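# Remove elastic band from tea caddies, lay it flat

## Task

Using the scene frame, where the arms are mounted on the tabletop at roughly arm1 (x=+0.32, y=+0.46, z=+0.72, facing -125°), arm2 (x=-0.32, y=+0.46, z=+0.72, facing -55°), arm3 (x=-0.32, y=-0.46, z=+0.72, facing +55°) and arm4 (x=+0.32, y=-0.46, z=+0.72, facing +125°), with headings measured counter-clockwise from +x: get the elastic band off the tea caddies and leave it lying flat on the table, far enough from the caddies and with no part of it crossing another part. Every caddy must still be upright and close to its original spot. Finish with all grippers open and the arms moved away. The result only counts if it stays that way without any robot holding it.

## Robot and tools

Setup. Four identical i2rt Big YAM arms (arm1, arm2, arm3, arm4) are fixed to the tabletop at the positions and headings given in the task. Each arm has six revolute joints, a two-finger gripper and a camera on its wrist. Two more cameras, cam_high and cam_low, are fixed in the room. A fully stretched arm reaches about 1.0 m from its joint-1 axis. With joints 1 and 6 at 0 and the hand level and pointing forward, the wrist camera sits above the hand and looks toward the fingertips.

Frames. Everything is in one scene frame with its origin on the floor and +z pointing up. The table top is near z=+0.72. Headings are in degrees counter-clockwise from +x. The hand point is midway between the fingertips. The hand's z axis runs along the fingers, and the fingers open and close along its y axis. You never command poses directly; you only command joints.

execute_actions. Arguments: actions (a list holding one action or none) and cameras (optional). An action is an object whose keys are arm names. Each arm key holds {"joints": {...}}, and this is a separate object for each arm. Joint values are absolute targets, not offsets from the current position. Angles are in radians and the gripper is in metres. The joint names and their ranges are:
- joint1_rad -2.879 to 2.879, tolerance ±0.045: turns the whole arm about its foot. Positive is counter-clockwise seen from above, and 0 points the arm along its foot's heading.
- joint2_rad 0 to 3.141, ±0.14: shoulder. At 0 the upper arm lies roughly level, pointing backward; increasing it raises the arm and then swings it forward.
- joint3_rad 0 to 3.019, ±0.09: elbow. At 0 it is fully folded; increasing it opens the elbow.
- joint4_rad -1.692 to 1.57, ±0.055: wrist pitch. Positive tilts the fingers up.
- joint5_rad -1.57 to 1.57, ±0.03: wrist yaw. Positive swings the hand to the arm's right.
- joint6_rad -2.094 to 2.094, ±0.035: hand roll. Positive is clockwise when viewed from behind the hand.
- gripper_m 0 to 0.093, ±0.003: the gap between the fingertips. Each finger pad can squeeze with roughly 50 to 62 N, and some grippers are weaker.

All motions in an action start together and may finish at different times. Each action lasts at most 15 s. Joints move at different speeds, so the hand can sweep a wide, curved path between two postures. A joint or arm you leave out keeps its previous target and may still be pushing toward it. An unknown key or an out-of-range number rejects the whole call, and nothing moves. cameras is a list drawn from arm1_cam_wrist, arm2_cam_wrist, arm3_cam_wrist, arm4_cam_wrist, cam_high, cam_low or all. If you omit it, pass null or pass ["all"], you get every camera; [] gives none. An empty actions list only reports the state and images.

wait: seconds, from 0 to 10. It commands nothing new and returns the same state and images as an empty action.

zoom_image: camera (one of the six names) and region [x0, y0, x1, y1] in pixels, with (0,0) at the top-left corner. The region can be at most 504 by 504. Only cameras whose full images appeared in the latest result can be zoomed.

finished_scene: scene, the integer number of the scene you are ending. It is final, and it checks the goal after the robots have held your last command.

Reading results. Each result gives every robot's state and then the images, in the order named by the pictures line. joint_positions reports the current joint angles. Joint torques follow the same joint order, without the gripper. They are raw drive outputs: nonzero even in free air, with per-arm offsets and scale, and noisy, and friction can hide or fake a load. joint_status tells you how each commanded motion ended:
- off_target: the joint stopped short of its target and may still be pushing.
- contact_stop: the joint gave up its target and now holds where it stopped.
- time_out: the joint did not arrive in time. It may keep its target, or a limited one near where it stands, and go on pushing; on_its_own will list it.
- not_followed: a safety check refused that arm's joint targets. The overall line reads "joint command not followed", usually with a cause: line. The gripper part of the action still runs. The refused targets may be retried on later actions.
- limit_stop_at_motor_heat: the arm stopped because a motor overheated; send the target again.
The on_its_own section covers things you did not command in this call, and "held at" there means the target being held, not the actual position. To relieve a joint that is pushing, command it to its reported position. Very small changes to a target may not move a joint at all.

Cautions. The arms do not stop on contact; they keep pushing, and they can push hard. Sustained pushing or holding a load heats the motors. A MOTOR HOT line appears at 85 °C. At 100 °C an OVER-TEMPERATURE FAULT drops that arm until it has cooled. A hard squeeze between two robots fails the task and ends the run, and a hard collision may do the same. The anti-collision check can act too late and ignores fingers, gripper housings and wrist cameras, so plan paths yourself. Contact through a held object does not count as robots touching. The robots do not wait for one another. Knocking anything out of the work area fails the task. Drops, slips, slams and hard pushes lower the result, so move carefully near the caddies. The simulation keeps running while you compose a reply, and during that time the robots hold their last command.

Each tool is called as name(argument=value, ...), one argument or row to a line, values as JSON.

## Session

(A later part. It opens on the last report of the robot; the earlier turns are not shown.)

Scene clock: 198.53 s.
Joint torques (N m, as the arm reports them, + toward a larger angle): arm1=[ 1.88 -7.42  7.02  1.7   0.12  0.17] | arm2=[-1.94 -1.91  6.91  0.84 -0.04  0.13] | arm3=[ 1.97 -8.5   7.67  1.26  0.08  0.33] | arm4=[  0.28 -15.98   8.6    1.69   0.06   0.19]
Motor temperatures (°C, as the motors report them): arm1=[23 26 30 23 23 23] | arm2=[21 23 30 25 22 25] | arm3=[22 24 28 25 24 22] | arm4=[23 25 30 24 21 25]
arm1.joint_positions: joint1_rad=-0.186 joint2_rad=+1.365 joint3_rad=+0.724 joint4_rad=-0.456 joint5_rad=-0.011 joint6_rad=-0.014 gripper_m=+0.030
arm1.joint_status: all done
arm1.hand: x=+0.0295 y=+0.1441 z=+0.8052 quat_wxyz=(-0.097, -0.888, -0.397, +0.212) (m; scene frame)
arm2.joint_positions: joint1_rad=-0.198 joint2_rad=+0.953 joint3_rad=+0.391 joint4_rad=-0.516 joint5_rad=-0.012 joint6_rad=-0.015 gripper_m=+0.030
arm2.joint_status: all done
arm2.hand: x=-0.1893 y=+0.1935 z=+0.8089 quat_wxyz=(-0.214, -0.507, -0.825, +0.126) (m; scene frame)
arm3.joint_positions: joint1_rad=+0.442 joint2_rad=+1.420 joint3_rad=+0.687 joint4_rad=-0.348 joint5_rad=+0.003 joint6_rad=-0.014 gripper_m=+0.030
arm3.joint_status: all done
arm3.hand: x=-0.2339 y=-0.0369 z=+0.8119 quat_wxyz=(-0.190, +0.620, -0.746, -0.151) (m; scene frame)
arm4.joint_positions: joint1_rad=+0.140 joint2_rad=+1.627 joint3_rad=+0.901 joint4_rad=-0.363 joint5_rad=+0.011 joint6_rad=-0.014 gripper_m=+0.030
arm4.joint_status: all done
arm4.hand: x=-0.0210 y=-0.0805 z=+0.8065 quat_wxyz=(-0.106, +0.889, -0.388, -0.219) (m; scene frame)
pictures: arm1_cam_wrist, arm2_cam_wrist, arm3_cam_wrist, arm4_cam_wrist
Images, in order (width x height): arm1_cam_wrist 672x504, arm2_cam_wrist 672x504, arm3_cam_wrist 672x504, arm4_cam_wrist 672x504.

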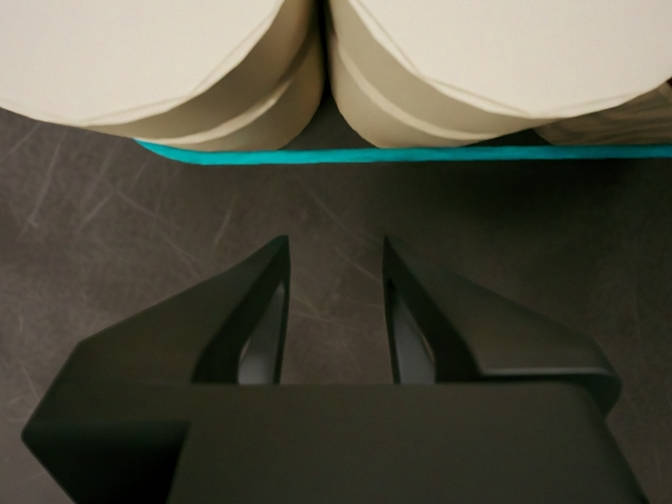

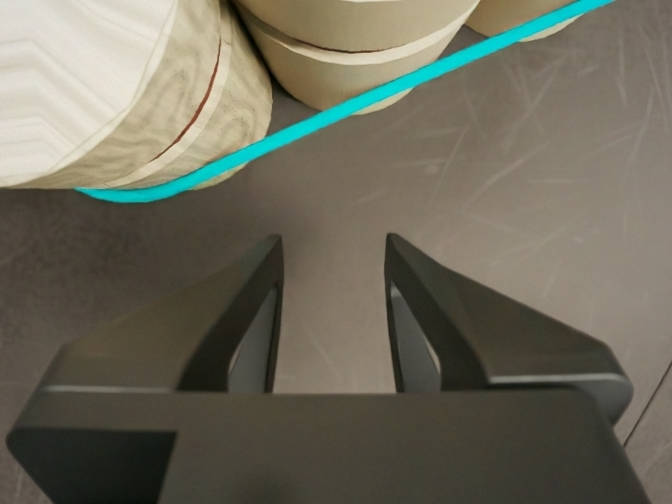

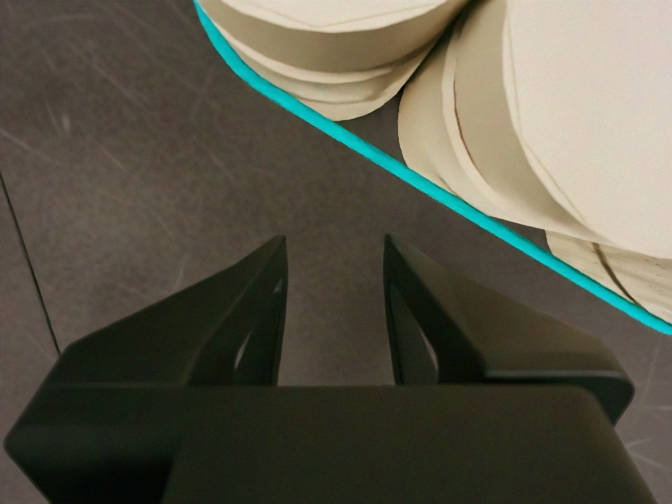

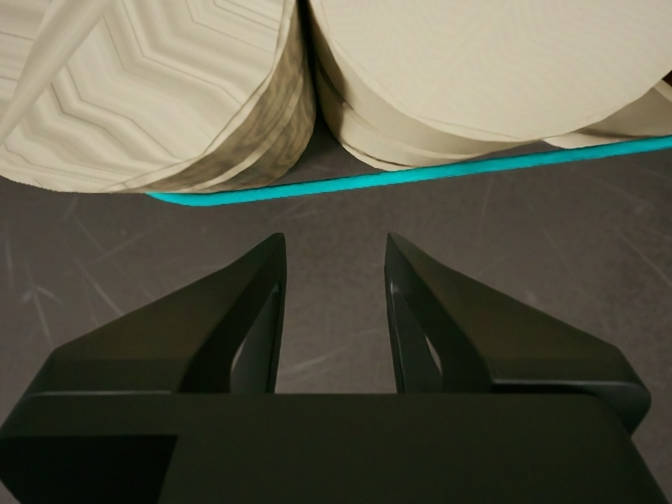

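execute_actions(
  actions=[
    {"arm1":{"joints":{"joint1_rad":-0.165,"joint6_rad":-1.6,"gripper_m":0.024}},"arm2":{"joints":{"joint1_rad":-0.143,"joint6_rad":-1.97,"gripper_m":0.024}},"arm3":{"joints":{"joint1_rad":0.395,"joint6_rad":-1.07,"gripper_m":0.024}},"arm4":{"joints":{"joint1_rad":0.158,"joint6_rad":-1.67,"gripper_m":0.024}}},
  ],
  cameras=[],
)

execute_actions(
  actions=[
    {"arm1":{"joints":{"joint2_rad":1.402,"joint3_rad":0.76,"joint4_rad":-0.424}},"arm2":{"joints":{"joint2_rad":1.047,"joint3_rad":0.428,"joint4_rad":-0.425}},"arm3":{"joints":{"joint2_rad":1.465,"joint3_rad":0.708,"joint4_rad":-0.297}},"arm4":{"joints":{"joint3_rad":0.915}}},
  ],
  cameras=["arm1_cam_wrist","arm2_cam_wrist","arm3_cam_wrist","arm4_cam_wrist"],
)

Scene clock: 245.43 s.
Joint torques (N m, as the arm reports them, + toward a larger angle): arm1=[ 1.95 -7.4   6.94  1.65  0.02 -0.07] | arm2=[-0.22 -1.94  6.82  0.84 -0.09 -0.2 ] | arm3=[-0.03 -8.5   7.64  1.22  0.01  0.08] | arm4=[  1.63 -15.83   8.52   1.61  -0.04   0.05]
Motor temperatures (°C, as the motors report them): arm1=[23 26 31 23 23 23] | arm2=[21 23 30 25 22 25] | arm3=[22 24 28 25 24 22] | arm4=[23 25 30 24 21 25]
arm1.joint_positions: joint1_rad=-0.178 joint2_rad=+1.365 joint3_rad=+0.724 joint4_rad=-0.456 joint5_rad=-0.011 joint6_rad=-1.586 gripper_m=+0.024
arm1.joint_status: all done
arm1.hand: x=+0.0321 y=+0.1418 z=+0.8052 quat_wxyz=(+0.081, -0.343, -0.910, +0.219) (m; scene frame)
arm2.joint_positions: joint1_rad=-0.155 joint2_rad=+0.953 joint3_rad=+0.391 joint4_rad=-0.516 joint5_rad=-0.012 joint6_rad=-1.955 gripper_m=+0.024
arm2.joint_status: all done
arm2.hand: x=-0.1778 y=+0.1994 z=+0.8090 quat_wxyz=(-0.022, +0.413, -0.876, +0.247) (m; scene frame)
arm3.joint_positions: joint1_rad=+0.404 joint2_rad=+1.420 joint3_rad=+0.687 joint4_rad=-0.348 joint5_rad=+0.003 joint6_rad=-1.056 gripper_m=+0.024
arm3.joint_status: all done
arm3.hand: x=-0.2179 y=-0.0405 z=+0.8119 quat_wxyz=(-0.241, +0.902, -0.356, -0.032) (m; scene frame)
arm4.joint_positions: joint1_rad=+0.150 joint2_rad=+1.627 joint3_rad=+0.901 joint4_rad=-0.363 joint5_rad=+0.011 joint6_rad=-1.657 gripper_m=+0.024
arm4.joint_status: all done
arm4.hand: x=-0.0246 y=-0.0838 z=+0.8065 quat_wxyz=(-0.233, +0.888, +0.391, -0.072) (m; scene frame)
pictures: none
No camera images: the call's "cameras" was empty. Leave "cameras" out to get every camera's image.

Scene clock: 246.23 s.
Joint torques (N m, as the arm reports them, + toward a larger angle): arm1=[ 2.07 -6.71  9.43  1.74  0.02 -0.06] | arm2=[ 0.07 -2.56  8.85  1.54 -0.1  -0.16] | arm3=[-0.02 -7.38  8.98  1.38  0.02  0.08] | arm4=[  1.66 -15.86   9.17   1.61  -0.04   0.03]
Motor temperatures (°C, as the motors report them): arm1=[23 26 31 23 23 23] | arm2=[21 23 30 25 22 25] | arm3=[22 24 28 25 24 22] | arm4=[23 25 30 24 21 25]
arm1.joint_positions: joint1_rad=-0.178 joint2_rad=+1.391 joint3_rad=+0.724 joint4_rad=-0.443 joint5_rad=-0.011 joint6_rad=-1.586 gripper_m=+0.024
arm1.joint_status: all done
arm1.hand: x=+0.0313 y=+0.1409 z=+0.7961 quat_wxyz=(+0.078, -0.343, -0.911, +0.214) (m; scene frame)
arm2.joint_positions: joint1_rad=-0.155 joint2_rad=+1.046 joint3_rad=+0.391 joint4_rad=-0.446 joint5_rad=-0.012 joint6_rad=-1.956 gripper_m=+0.024
arm2.joint_status: all done
arm2.hand: x=-0.1739 y=+0.1925 z=+0.7910 quat_wxyz=(-0.021, +0.415, -0.879, +0.236) (m; scene frame)
arm3.joint_positions: joint1_rad=+0.404 joint2_rad=+1.447 joint3_rad=+0.687 joint4_rad=-0.313 joint5_rad=+0.003 joint6_rad=-1.056 gripper_m=+0.024
arm3.joint_status: all done
arm3.hand: x=-0.2167 y=-0.0356 z=+0.8049 quat_wxyz=(-0.244, +0.901, -0.356, -0.033) (m; scene frame)
arm4.joint_positions: joint1_rad=+0.150 joint2_rad=+1.627 joint3_rad=+0.901 joint4_rad=-0.363 joint5_rad=+0.011 joint6_rad=-1.657 gripper_m=+0.024
arm4.joint_status: all done
arm4.hand: x=-0.0246 y=-0.0838 z=+0.8065 quat_wxyz=(-0.233, +0.888, +0.391, -0.072) (m; scene frame)
pictures: arm1_cam_wrist, arm2_cam_wrist, arm3_cam_wrist, arm4_cam_wrist
Images, in order (width x height): arm1_cam_wrist 672x504, arm2_cam_wrist 672x504, arm3_cam_wrist 672x504, arm4_cam_wrist 672x504.

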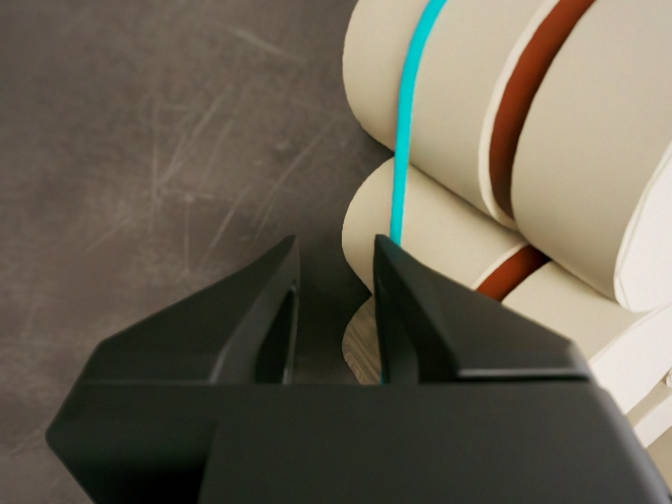

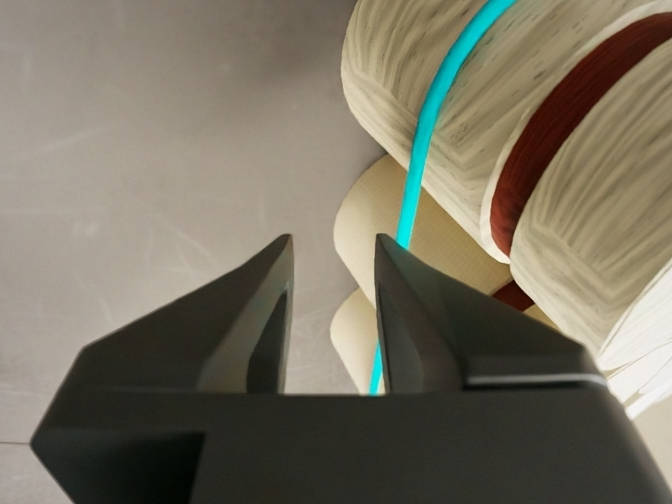

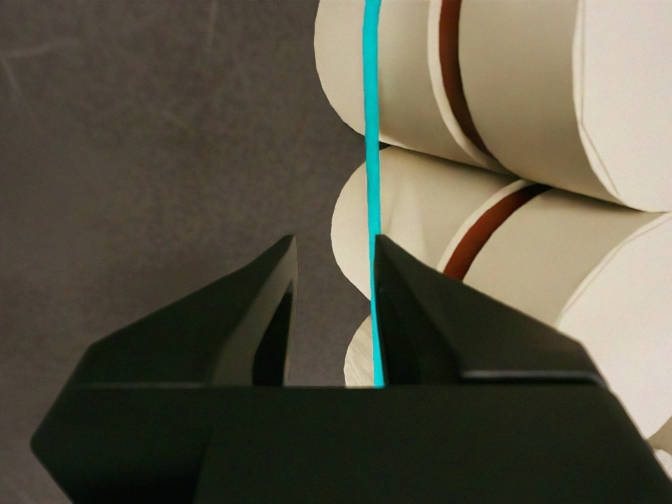

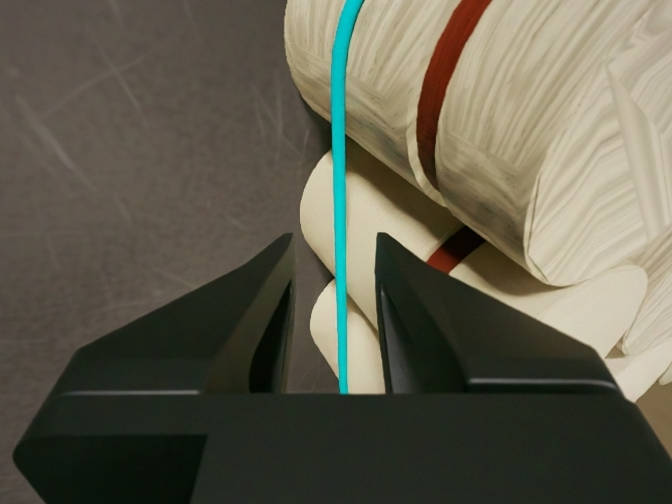

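execute_actions(
  actions=[
    {"arm1":{"joints":{"joint3_rad":0.795}},"arm2":{"joints":{"joint3_rad":0.468}},"arm3":{"joints":{"joint3_rad":0.745}}},
  ],
  cameras=["arm1_cam_wrist","arm2_cam_wrist","arm3_cam_wrist"],
)

Scene clock: 251.63 s.
Joint torques (N m, as the arm reports them, + toward a larger angle): arm1=[ 1.89 -6.74  9.69  1.68  0.02 -0.06] | arm2=[-0.33 -3.19  9.29  1.28 -0.11 -0.16] | arm3=[-0.06 -8.39 11.41  1.36  0.01  0.08] | arm4=[  1.64 -15.88   9.18   1.61  -0.04   0.03]
Motor temperatures (°C, as the motors report them): arm1=[23 26 32 23 23 23] | arm2=[21 23 31 25 22 25] | arm3=[22 24 28 25 24 22] | arm4=[23 26 30 24 21 25]
arm1.joint_positions: joint1_rad=-0.178 joint2_rad=+1.391 joint3_rad=+0.758 joint4_rad=-0.441 joint5_rad=-0.011 joint6_rad=-1.586 gripper_m=+0.024
arm1.joint_status: all done
arm1.hand: x=+0.0204 y=+0.1290 z=+0.8108 quat_wxyz=(+0.085, -0.342, -0.907, +0.230) (m; scene frame)
arm2.joint_positions: joint1_rad=-0.155 joint2_rad=+1.046 joint3_rad=+0.431 joint4_rad=-0.442 joint5_rad=-0.012 joint6_rad=-1.956 gripper_m=+0.024
arm2.joint_status: all done
arm2.hand: x=-0.1653 y=+0.1764 z=+0.8083 quat_wxyz=(-0.022, +0.412, -0.874, +0.257) (m; scene frame)
arm3.joint_positions: joint1_rad=+0.404 joint2_rad=+1.447 joint3_rad=+0.696 joint4_rad=-0.313 joint5_rad=+0.003 joint6_rad=-1.056 gripper_m=+0.024
arm3.joint_status: all done
arm3.hand: x=-0.2157 y=-0.0313 z=+0.8086 quat_wxyz=(-0.249, +0.900, -0.355, -0.034) (m; scene frame)
arm4.joint_positions: joint1_rad=+0.150 joint2_rad=+1.627 joint3_rad=+0.901 joint4_rad=-0.363 joint5_rad=+0.011 joint6_rad=-1.657 gripper_m=+0.024
arm4.joint_status: not commanded
arm4.hand: x=-0.0246 y=-0.0838 z=+0.8065 quat_wxyz=(-0.233, +0.888, +0.391, -0.072) (m; scene frame)
pictures: arm1_cam_wrist, arm2_cam_wrist, arm3_cam_wrist
Images, in order (width x height): arm1_cam_wrist 672x504, arm2_cam_wrist 672x504, arm3_cam_wrist 672x504.

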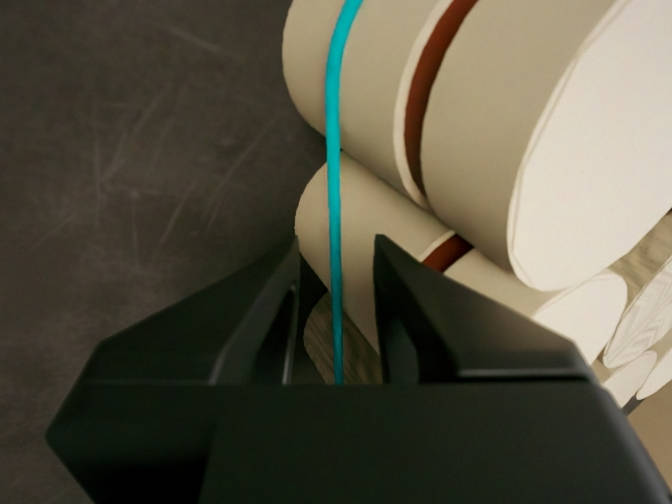

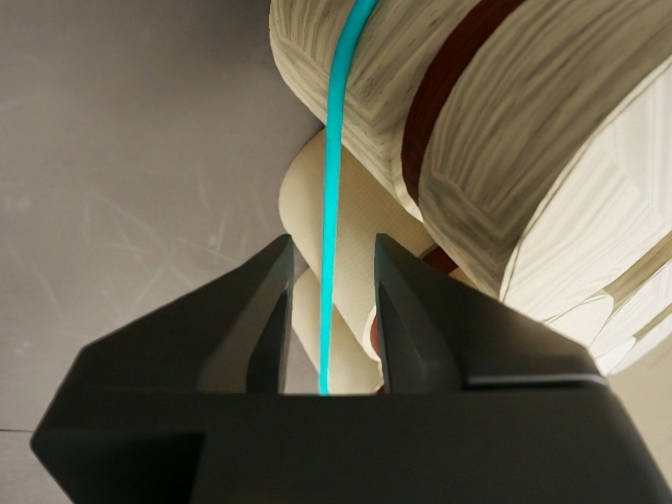

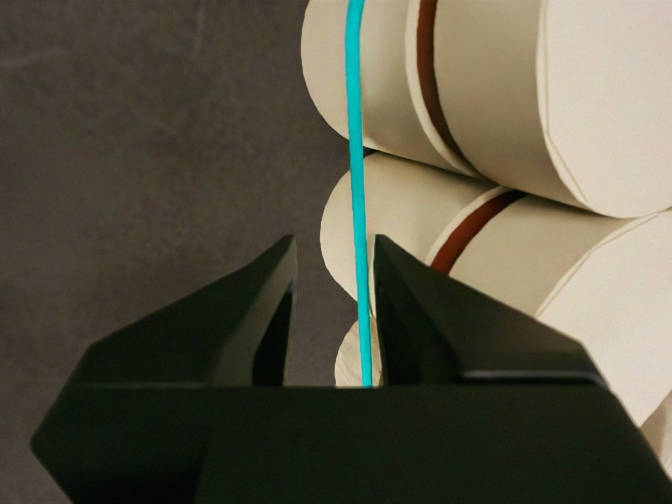

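execute_actions(
  actions=[
    {"arm1":{"joints":{"joint2_rad":1.485,"joint4_rad":-0.335}},"arm2":{"joints":{"joint2_rad":1.178,"joint4_rad":-0.32}},"arm3":{"joints":{"joint2_rad":1.545,"joint4_rad":-0.185}},"arm4":{"joints":{"joint2_rad":1.695,"joint4_rad":-0.26}}},
  ],
  cameras=["arm1_cam_wrist","arm2_cam_wrist","arm3_cam_wrist","arm4_cam_wrist"],
)

Scene clock: 263.27 s.
Joint torques (N m, as the arm reports them, + toward a larger angle): arm1=[ 1.85 -8.32  9.12  1.77  0.02 -0.06] | arm2=[-0.19 -4.51  8.37  1.91 -0.11 -0.12] | arm3=[-0.04 -9.17 10.51  1.64  0.01  0.08] | arm4=[  1.64 -16.25   8.74   1.77  -0.04   0.04]
Motor temperatures (°C, as the motors report them): arm1=[23 26 33 23 23 23] | arm2=[21 23 32 25 22 25] | arm3=[22 24 29 25 24 22] | arm4=[23 26 31 24 21 25]
arm1.joint_positions: joint1_rad=-0.178 joint2_rad=+1.484 joint3_rad=+0.758 joint4_rad=-0.355 joint5_rad=-0.011 joint6_rad=-1.586 gripper_m=+0.024
arm1.joint_status: all done
arm1.hand: x=+0.0125 y=+0.1203 z=+0.7805 quat_wxyz=(+0.084, -0.342, -0.908, +0.227) (m; scene frame)
arm2.joint_positions: joint1_rad=-0.155 joint2_rad=+1.179 joint3_rad=+0.431 joint4_rad=-0.345 joint5_rad=-0.012 joint6_rad=-1.958 gripper_m=+0.024
arm2.joint_status: all done
arm2.hand: x=-0.1606 y=+0.1680 z=+0.7791 quat_wxyz=(-0.021, +0.415, -0.877, +0.240) (m; scene frame)
arm3.joint_positions: joint1_rad=+0.404 joint2_rad=+1.535 joint3_rad=+0.700 joint4_rad=-0.209 joint5_rad=+0.003 joint6_rad=-1.056 gripper_m=+0.024
arm3.joint_status: all done
arm3.hand: x=-0.2122 y=-0.0168 z=+0.7851 quat_wxyz=(-0.258, +0.898, -0.355, -0.035) (m; scene frame)
arm4.joint_positions: joint1_rad=+0.150 joint2_rad=+1.700 joint3_rad=+0.901 joint4_rad=-0.273 joint5_rad=+0.011 joint6_rad=-1.657 gripper_m=+0.024
arm4.joint_status: all done
arm4.hand: x=-0.0325 y=-0.0751 z=+0.7806 quat_wxyz=(-0.240, +0.886, +0.390, -0.075) (m; scene frame)
pictures: arm1_cam_wrist, arm2_cam_wrist, arm3_cam_wrist, arm4_cam_wrist
Images, in order (width x height): arm1_cam_wrist 672x504, arm2_cam_wrist 672x504, arm3_cam_wrist 672x504, arm4_cam_wrist 672x504.

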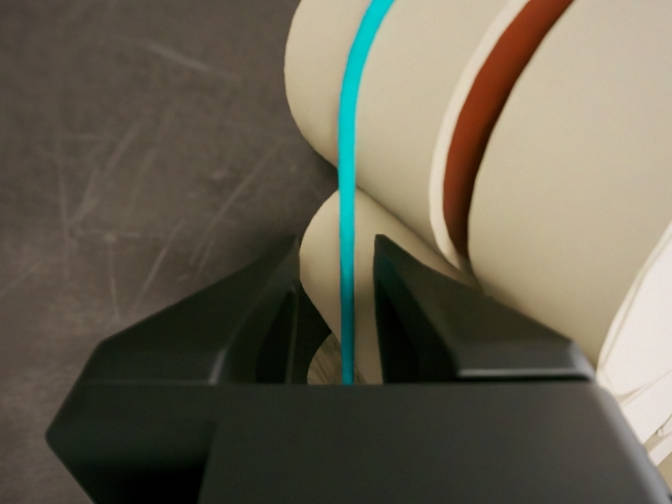

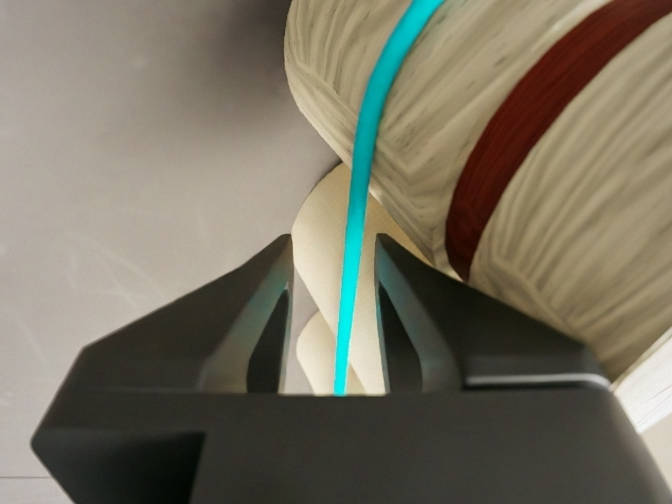

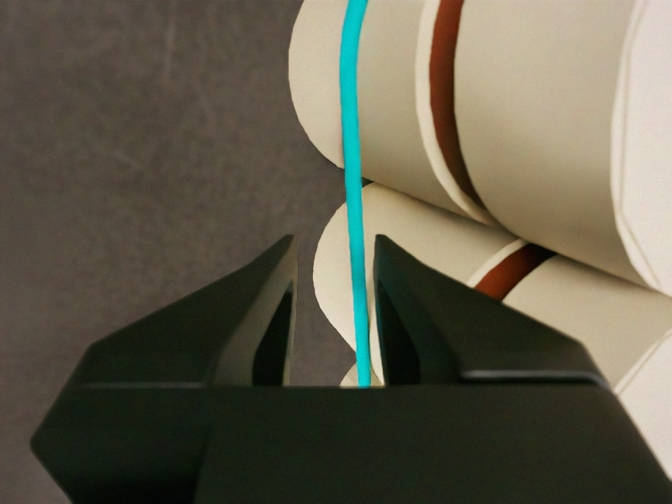

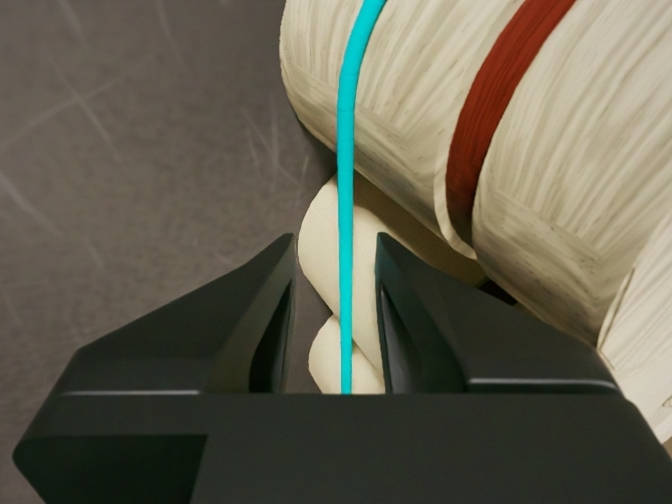

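Good. Continue down to z≈0.755.

execute_actions(
  actions=[
    {"arm1":{"joints":{"joint2_rad":1.565,"joint4_rad":-0.25}},"arm2":{"joints":{"joint2_rad":1.30,"joint4_rad":-0.195}},"arm3":{"joints":{"joint2_rad":1.645,"joint4_rad":-0.075}},"arm4":{"joints":{"joint2_rad":1.765,"joint4_rad":-0.18}}},
  ],
)

Scene clock: 268.67 s.
Joint torques (N m, as the arm reports them, + toward a larger angle): arm1=[ 0.68 -6.86  8.83  3.15  0.19 -0.06] | arm2=[-0.13 -2.75  8.04  2.75  0.19 -0.07] | arm3=[-0.66 -5.92 10.2   2.89  0.14  0.09] | arm4=[  1.61 -16.56   8.26   1.76  -0.04   0.04]
Motor temperatures (°C, as the motors report them): arm1=[23 26 33 23 23 23] | arm2=[21 23 32 25 22 25] | arm3=[22 24 29 25 24 22] | arm4=[23 26 31 24 21 25]
arm1.joint_positions: joint1_rad=-0.161 joint2_rad=+1.537 joint3_rad=+0.758 joint4_rad=-0.314 joint5_rad=-0.015 joint6_rad=-1.586 gripper_m=+0.024
arm1.joint_status: joint4_rad time_out (moved +0.040 of +0.105); the others done
arm1.on_its_own: joint4_rad reads -0.314 and still pushes toward -0.250 since a time_out
arm1.hand: x=+0.0166 y=+0.1117 z=+0.7621 quat_wxyz=(+0.078, -0.334, -0.912, +0.223) (m; scene frame)
arm2.joint_positions: joint1_rad=-0.155 joint2_rad=+1.273 joint3_rad=+0.431 joint4_rad=-0.252 joint5_rad=-0.020 joint6_rad=-1.964 gripper_m=+0.024
arm2.joint_status: joint4_rad time_out (moved +0.094 of +0.150); the others done
arm2.on_its_own: joint4_rad reads -0.252 and still pushes toward -0.195 since a time_out
arm2.hand: x=-0.1544 y=+0.1600 z=+0.7599 quat_wxyz=(-0.025, +0.419, -0.876, +0.239) (m; scene frame)
arm3.joint_positions: joint1_rad=+0.411 joint2_rad=+1.586 joint3_rad=+0.700 joint4_rad=-0.135 joint5_rad=+0.000 joint6_rad=-1.057 gripper_m=+0.024
arm3.joint_status: joint4_rad time_out (moved +0.074 of +0.134); the others done
arm3.on_its_own: joint4_rad reads -0.135 and still pushes toward -0.075 since a time_out
arm3.hand: x=-0.2135 y=-0.0068 z=+0.7718 quat_wxyz=(-0.269, +0.897, -0.350, -0.039) (m; scene frame)
arm4.joint_positions: joint1_rad=+0.150 joint2_rad=+1.769 joint3_rad=+0.901 joint4_rad=-0.193 joint5_rad=+0.011 joint6_rad=-1.657 gripper_m=+0.024
arm4.joint_status: all done
arm4.hand: x=-0.0378 y=-0.0692 z=+0.7553 quat_wxyz=(-0.245, +0.884, +0.390, -0.077) (m; scene frame)
pictures: arm1_cam_wrist, arm2_cam_wrist, arm3_cam_wrist, arm4_cam_wrist, cam_high, cam_low
Images, in order (width x height): arm1_cam_wrist 672x504, arm2_cam_wrist 672x504, arm3_cam_wrist 672x504, arm4_cam_wrist 672x504, cam_high 672x504, cam_low 672x504.

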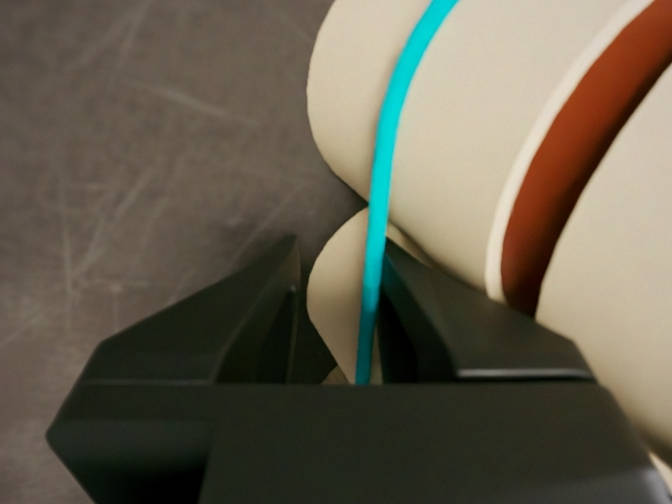

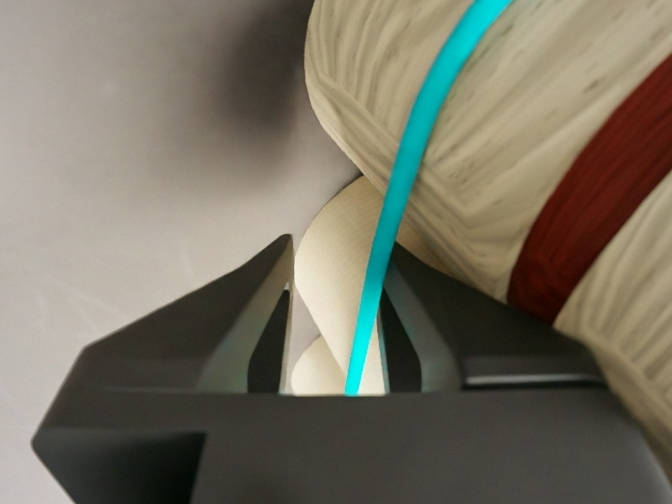

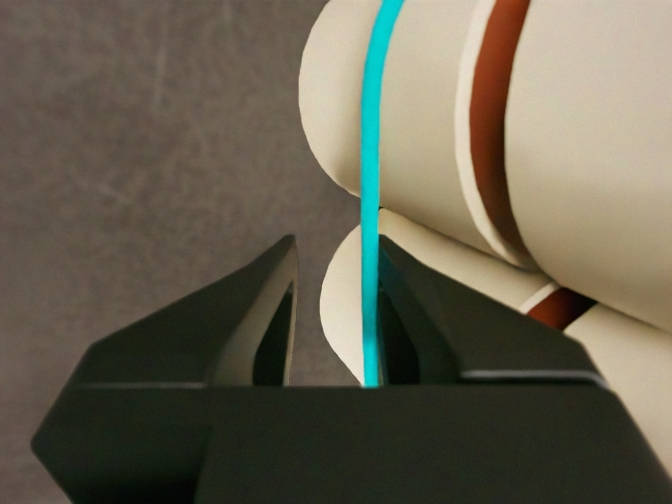

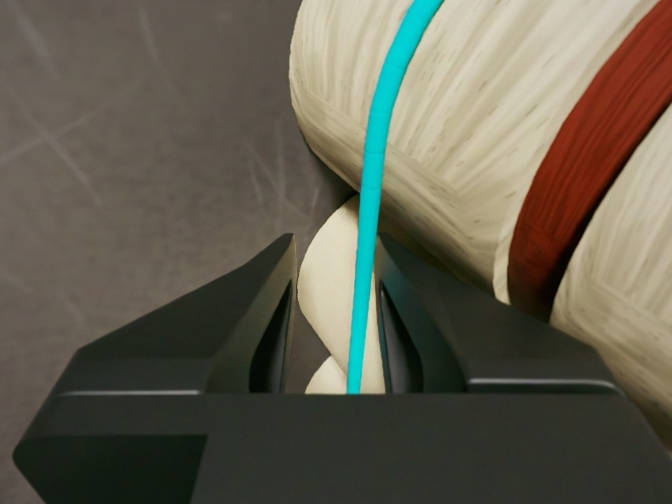

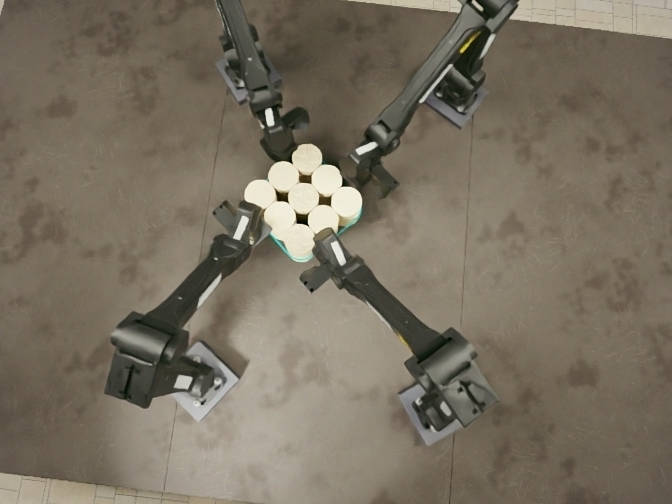

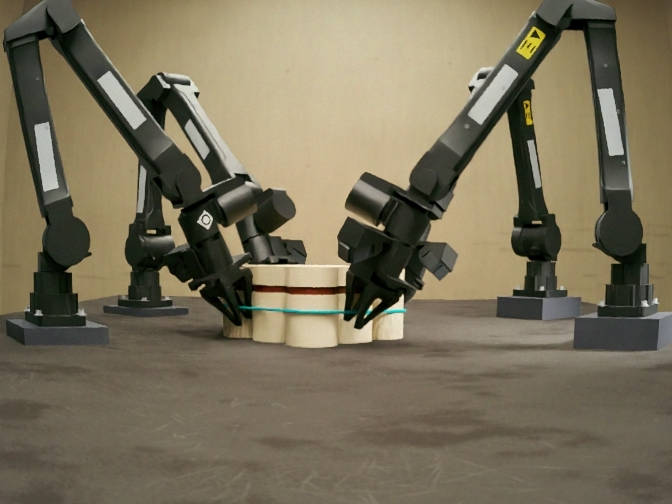

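execute_actions(
  actions=[
    {"arm1":{"joints":{"joint1_rad":-0.16,"joint2_rad":1.54,"joint4_rad":-0.31,"gripper_m":0}},"arm2":{"joints":{"joint2_rad":1.275,"joint4_rad":-0.25,"gripper_m":0}},"arm3":{"joints":{"joint1_rad":0.411,"joint2_rad":1.6,"joint4_rad":-0.135,"gripper_m":0}},"arm4":{"joints":{"gripper_m":0}}},
  ],
)

Scene clock: 275.43 s.
Joint torques (N m, as the arm reports them, + toward a larger angle): arm1=[ 1.04 -8.61  8.8   0.97  0.16 -0.04] | arm2=[-0.01 -4.84  7.93  0.76  0.03 -0.04] | arm3=[ 0.87 -9.2   9.85  0.56 -0.03  0.09] | arm4=[  1.56 -16.65   8.23   1.73  -0.04   0.04]
Motor temperatures (°C, as the motors report them): arm1=[23 26 33 23 23 23] | arm2=[21 23 32 25 22 25] | arm3=[22 24 30 25 24 22] | arm4=[23 26 30 24 21 25]
arm1.joint_positions: joint1_rad=-0.161 joint2_rad=+1.537 joint3_rad=+0.758 joint4_rad=-0.304 joint5_rad=-0.014 joint6_rad=-1.588 gripper_m=+0.002
arm1.joint_status: all done
arm1.hand: x=+0.0149 y=+0.1100 z=+0.7633 quat_wxyz=(+0.080, -0.333, -0.912, +0.227) (m; scene frame)
arm2.joint_positions: joint1_rad=-0.155 joint2_rad=+1.273 joint3_rad=+0.432 joint4_rad=-0.247 joint5_rad=-0.016 joint6_rad=-1.964 gripper_m=+0.002
arm2.joint_status: all done
arm2.hand: x=-0.1541 y=+0.1580 z=+0.7610 quat_wxyz=(-0.023, +0.418, -0.875, +0.243) (m; scene frame)
arm3.joint_positions: joint1_rad=+0.411 joint2_rad=+1.587 joint3_rad=+0.705 joint4_rad=-0.126 joint5_rad=+0.004 joint6_rad=-1.057 gripper_m=+0.002
arm3.joint_status: all done
arm3.hand: x=-0.2117 y=-0.0028 z=+0.7745 quat_wxyz=(-0.275, +0.895, -0.350, -0.038) (m; scene frame)
arm4.joint_positions: joint1_rad=+0.150 joint2_rad=+1.769 joint3_rad=+0.901 joint4_rad=-0.192 joint5_rad=+0.011 joint6_rad=-1.658 gripper_m=+0.002
arm4.joint_status: all done
arm4.hand: x=-0.0379 y=-0.0691 z=+0.7554 quat_wxyz=(-0.245, +0.884, +0.390, -0.077) (m; scene frame)
pictures: arm1_cam_wrist, arm2_cam_wrist, arm3_cam_wrist, arm4_cam_wrist, cam_high, cam_low
Images, in order (width x height): arm1_cam_wrist 672x504, arm2_cam_wrist 672x504, arm3_cam_wrist 672x504, arm4_cam_wrist 672x504, cam_high 672x504, cam_low 672x504.

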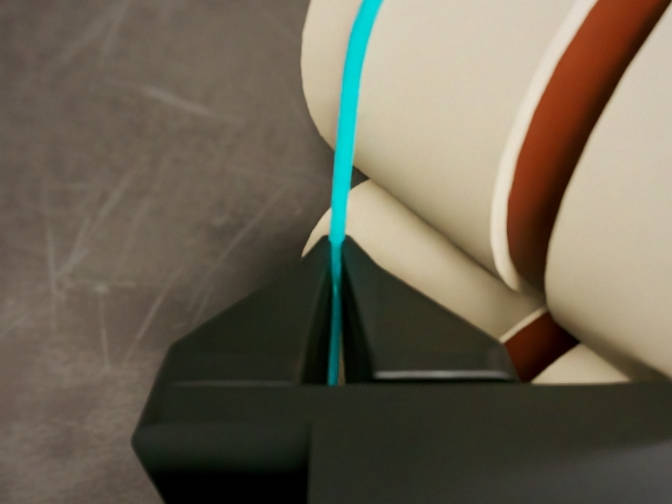

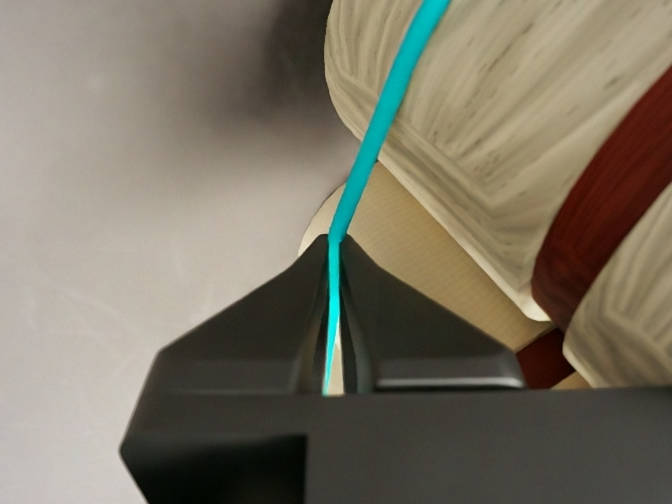

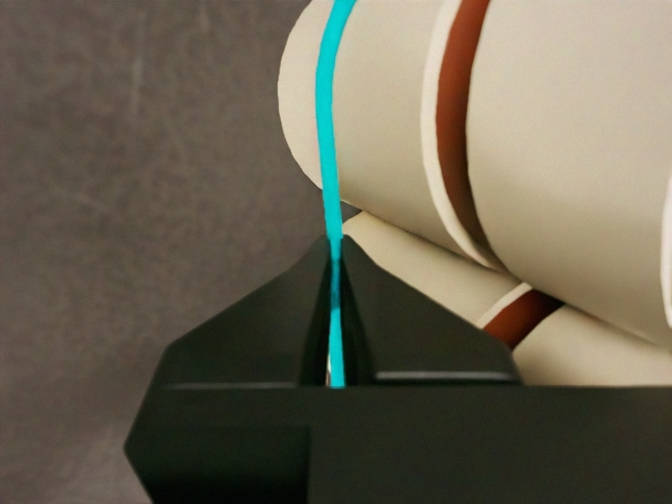

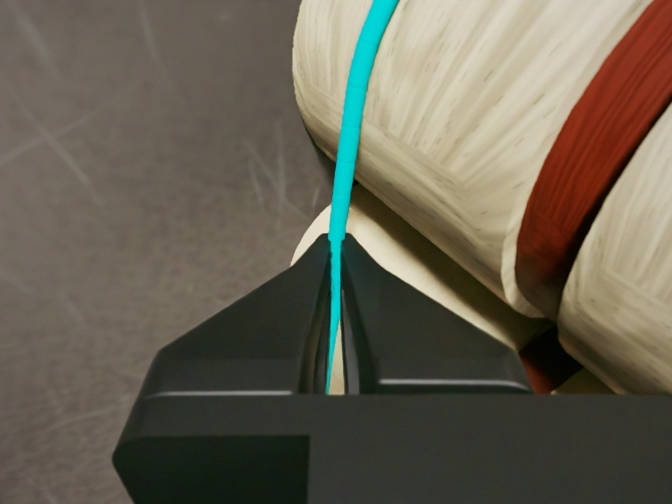

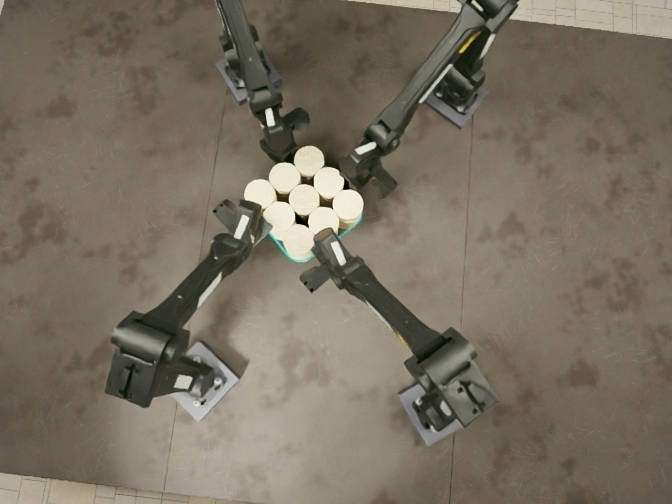

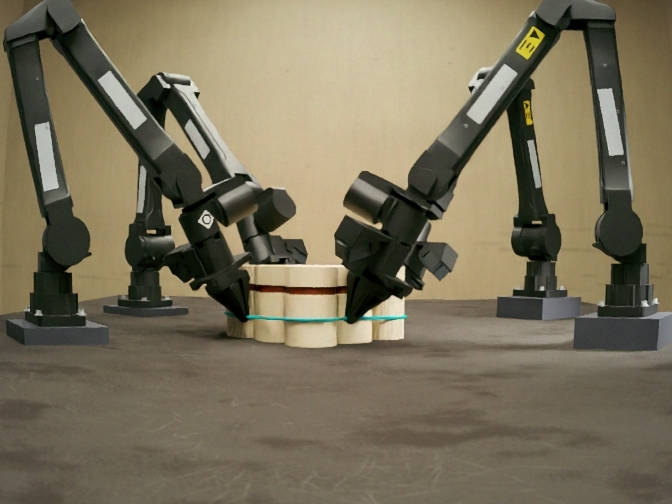

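execute_actions(
  actions=[
    {"arm1":{"joints":{"joint1_rad":-0.098,"joint2_rad":1.46,"joint3_rad":0.76,"joint4_rad":-0.49}},"arm2":{"joints":{"joint1_rad":-0.135,"joint2_rad":1.13,"joint3_rad":0.425,"joint4_rad":-0.49}},"arm3":{"joints":{"joint1_rad":0.51,"joint2_rad":1.55,"joint3_rad":0.79,"joint4_rad":-0.36}},"arm4":{"joints":{"joint1_rad":0.187,"joint2_rad":1.68,"joint3_rad":0.90,"joint4_rad":-0.39}}},
  ],
)

Scene clock: 293.93 s.
Joint torques (N m, as the arm reports them, + toward a larger angle): arm1=[ 2.1  -7.41  6.69  0.16 -0.5  -0.05] | arm2=[-0.24 -3.45  5.6  -0.26  0.05 -0.06] | arm3=[  2.73 -11.67   9.38   0.17  -0.45   0.08] | arm4=[  1.54 -15.29   7.46   0.11  -0.11   0.03]
Motor temperatures (°C, as the motors report them): arm1=[23 26 33 23 23 23] | arm2=[21 23 31 25 22 25] | arm3=[22 24 30 25 24 22] | arm4=[23 26 30 24 21 25]
arm1.joint_positions: joint1_rad=-0.116 joint2_rad=+1.451 joint3_rad=+0.758 joint4_rad=-0.461 joint5_rad=+0.001 joint6_rad=-1.588 gripper_m=+0.002
arm1.joint_status: all done
arm1.hand: x=+0.0456 y=+0.1192 z=+0.7831 quat_wxyz=(+0.070, -0.317, -0.926, +0.194) (m; scene frame)
arm2.joint_positions: joint1_rad=-0.144 joint2_rad=+1.127 joint3_rad=+0.432 joint4_rad=-0.458 joint5_rad=-0.016 joint6_rad=-1.964 gripper_m=+0.002
arm2.joint_status: all done
arm2.hand: x=-0.1662 y=+0.1869 z=+0.7831 quat_wxyz=(-0.022, +0.426, -0.880, +0.211) (m; scene frame)
arm3.joint_positions: joint1_rad=+0.489 joint2_rad=+1.569 joint3_rad=+0.761 joint4_rad=-0.345 joint5_rad=+0.015 joint6_rad=-1.057 gripper_m=+0.002
arm3.joint_status: all done
arm3.hand: x=-0.2485 y=-0.0129 z=+0.7777 quat_wxyz=(-0.205, +0.924, -0.321, -0.030) (m; scene frame)
arm4.joint_positions: joint1_rad=+0.180 joint2_rad=+1.682 joint3_rad=+0.901 joint4_rad=-0.369 joint5_rad=+0.013 joint6_rad=-1.658 gripper_m=+0.002
arm4.joint_status: all done
arm4.hand: x=-0.0304 y=-0.0993 z=+0.7787 quat_wxyz=(-0.203, +0.888, +0.408, -0.065) (m; scene frame)
pictures: arm1_cam_wrist, arm2_cam_wrist, arm3_cam_wrist, arm4_cam_wrist, cam_high, cam_low
Images, in order (width x height): arm1_cam_wrist 672x504, arm2_cam_wrist 672x504, arm3_cam_wrist 672x504, arm4_cam_wrist 672x504, cam_high 672x504, cam_low 672x504.

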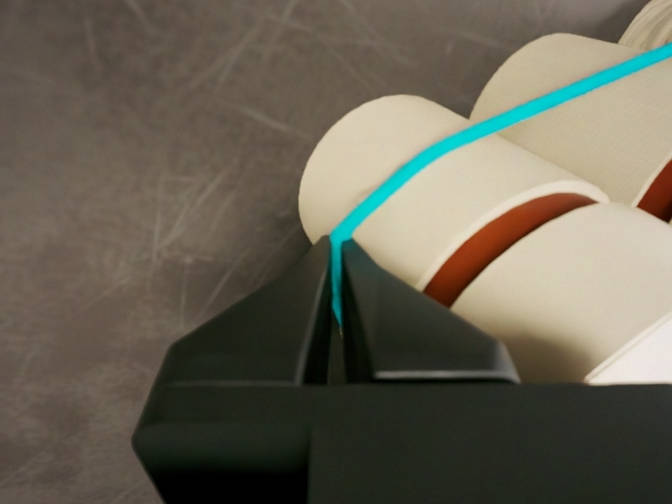

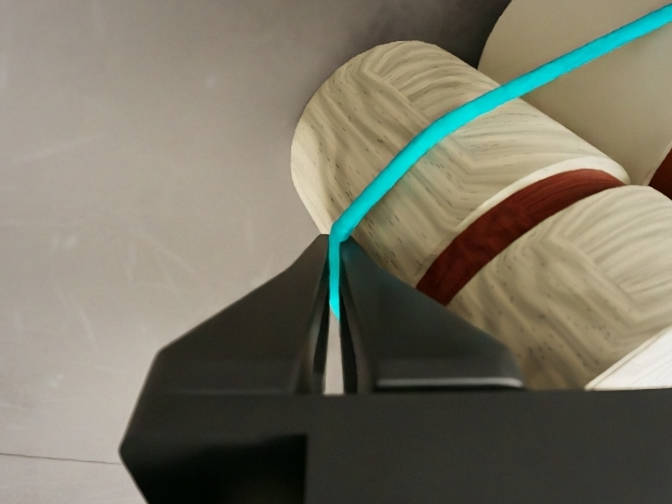

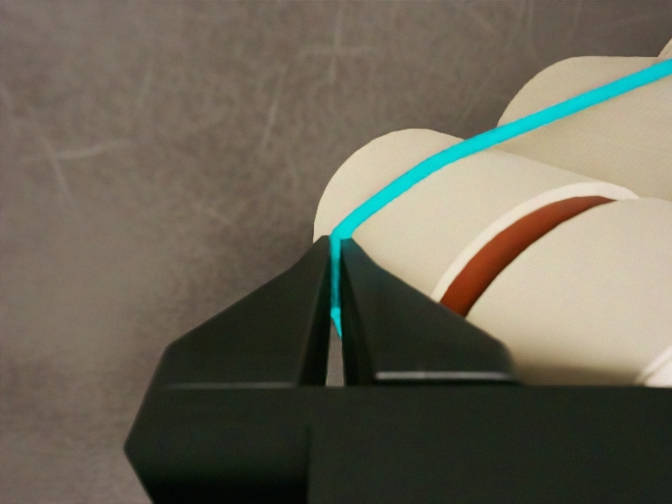

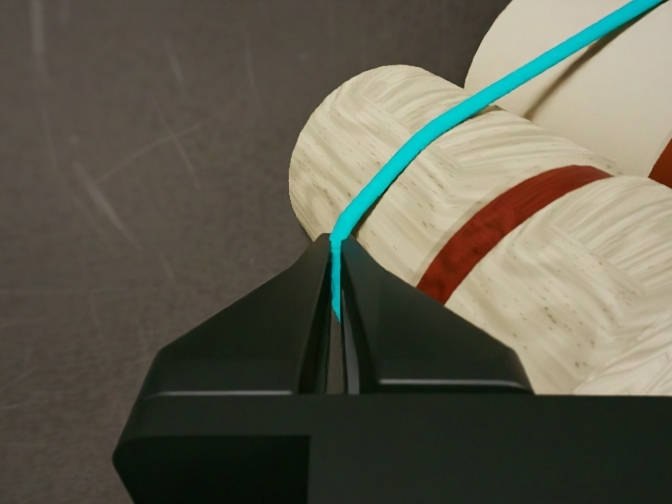

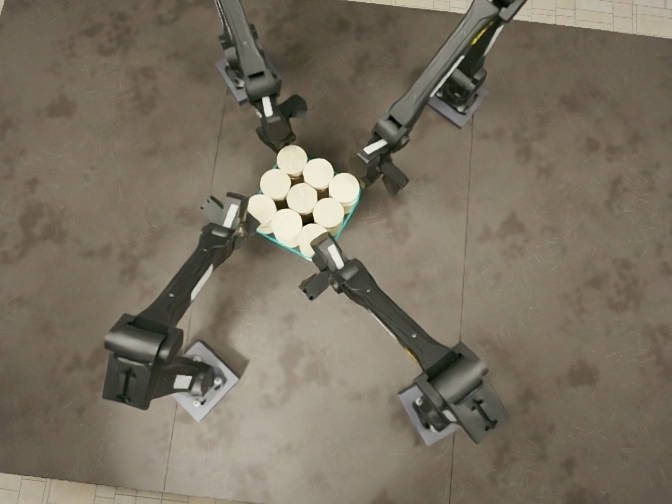

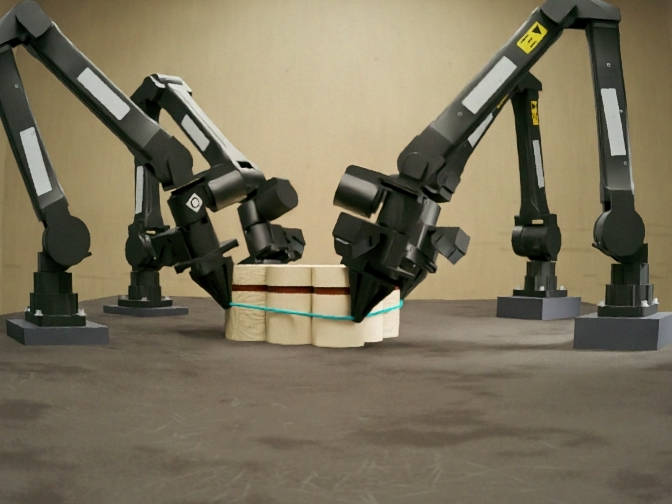

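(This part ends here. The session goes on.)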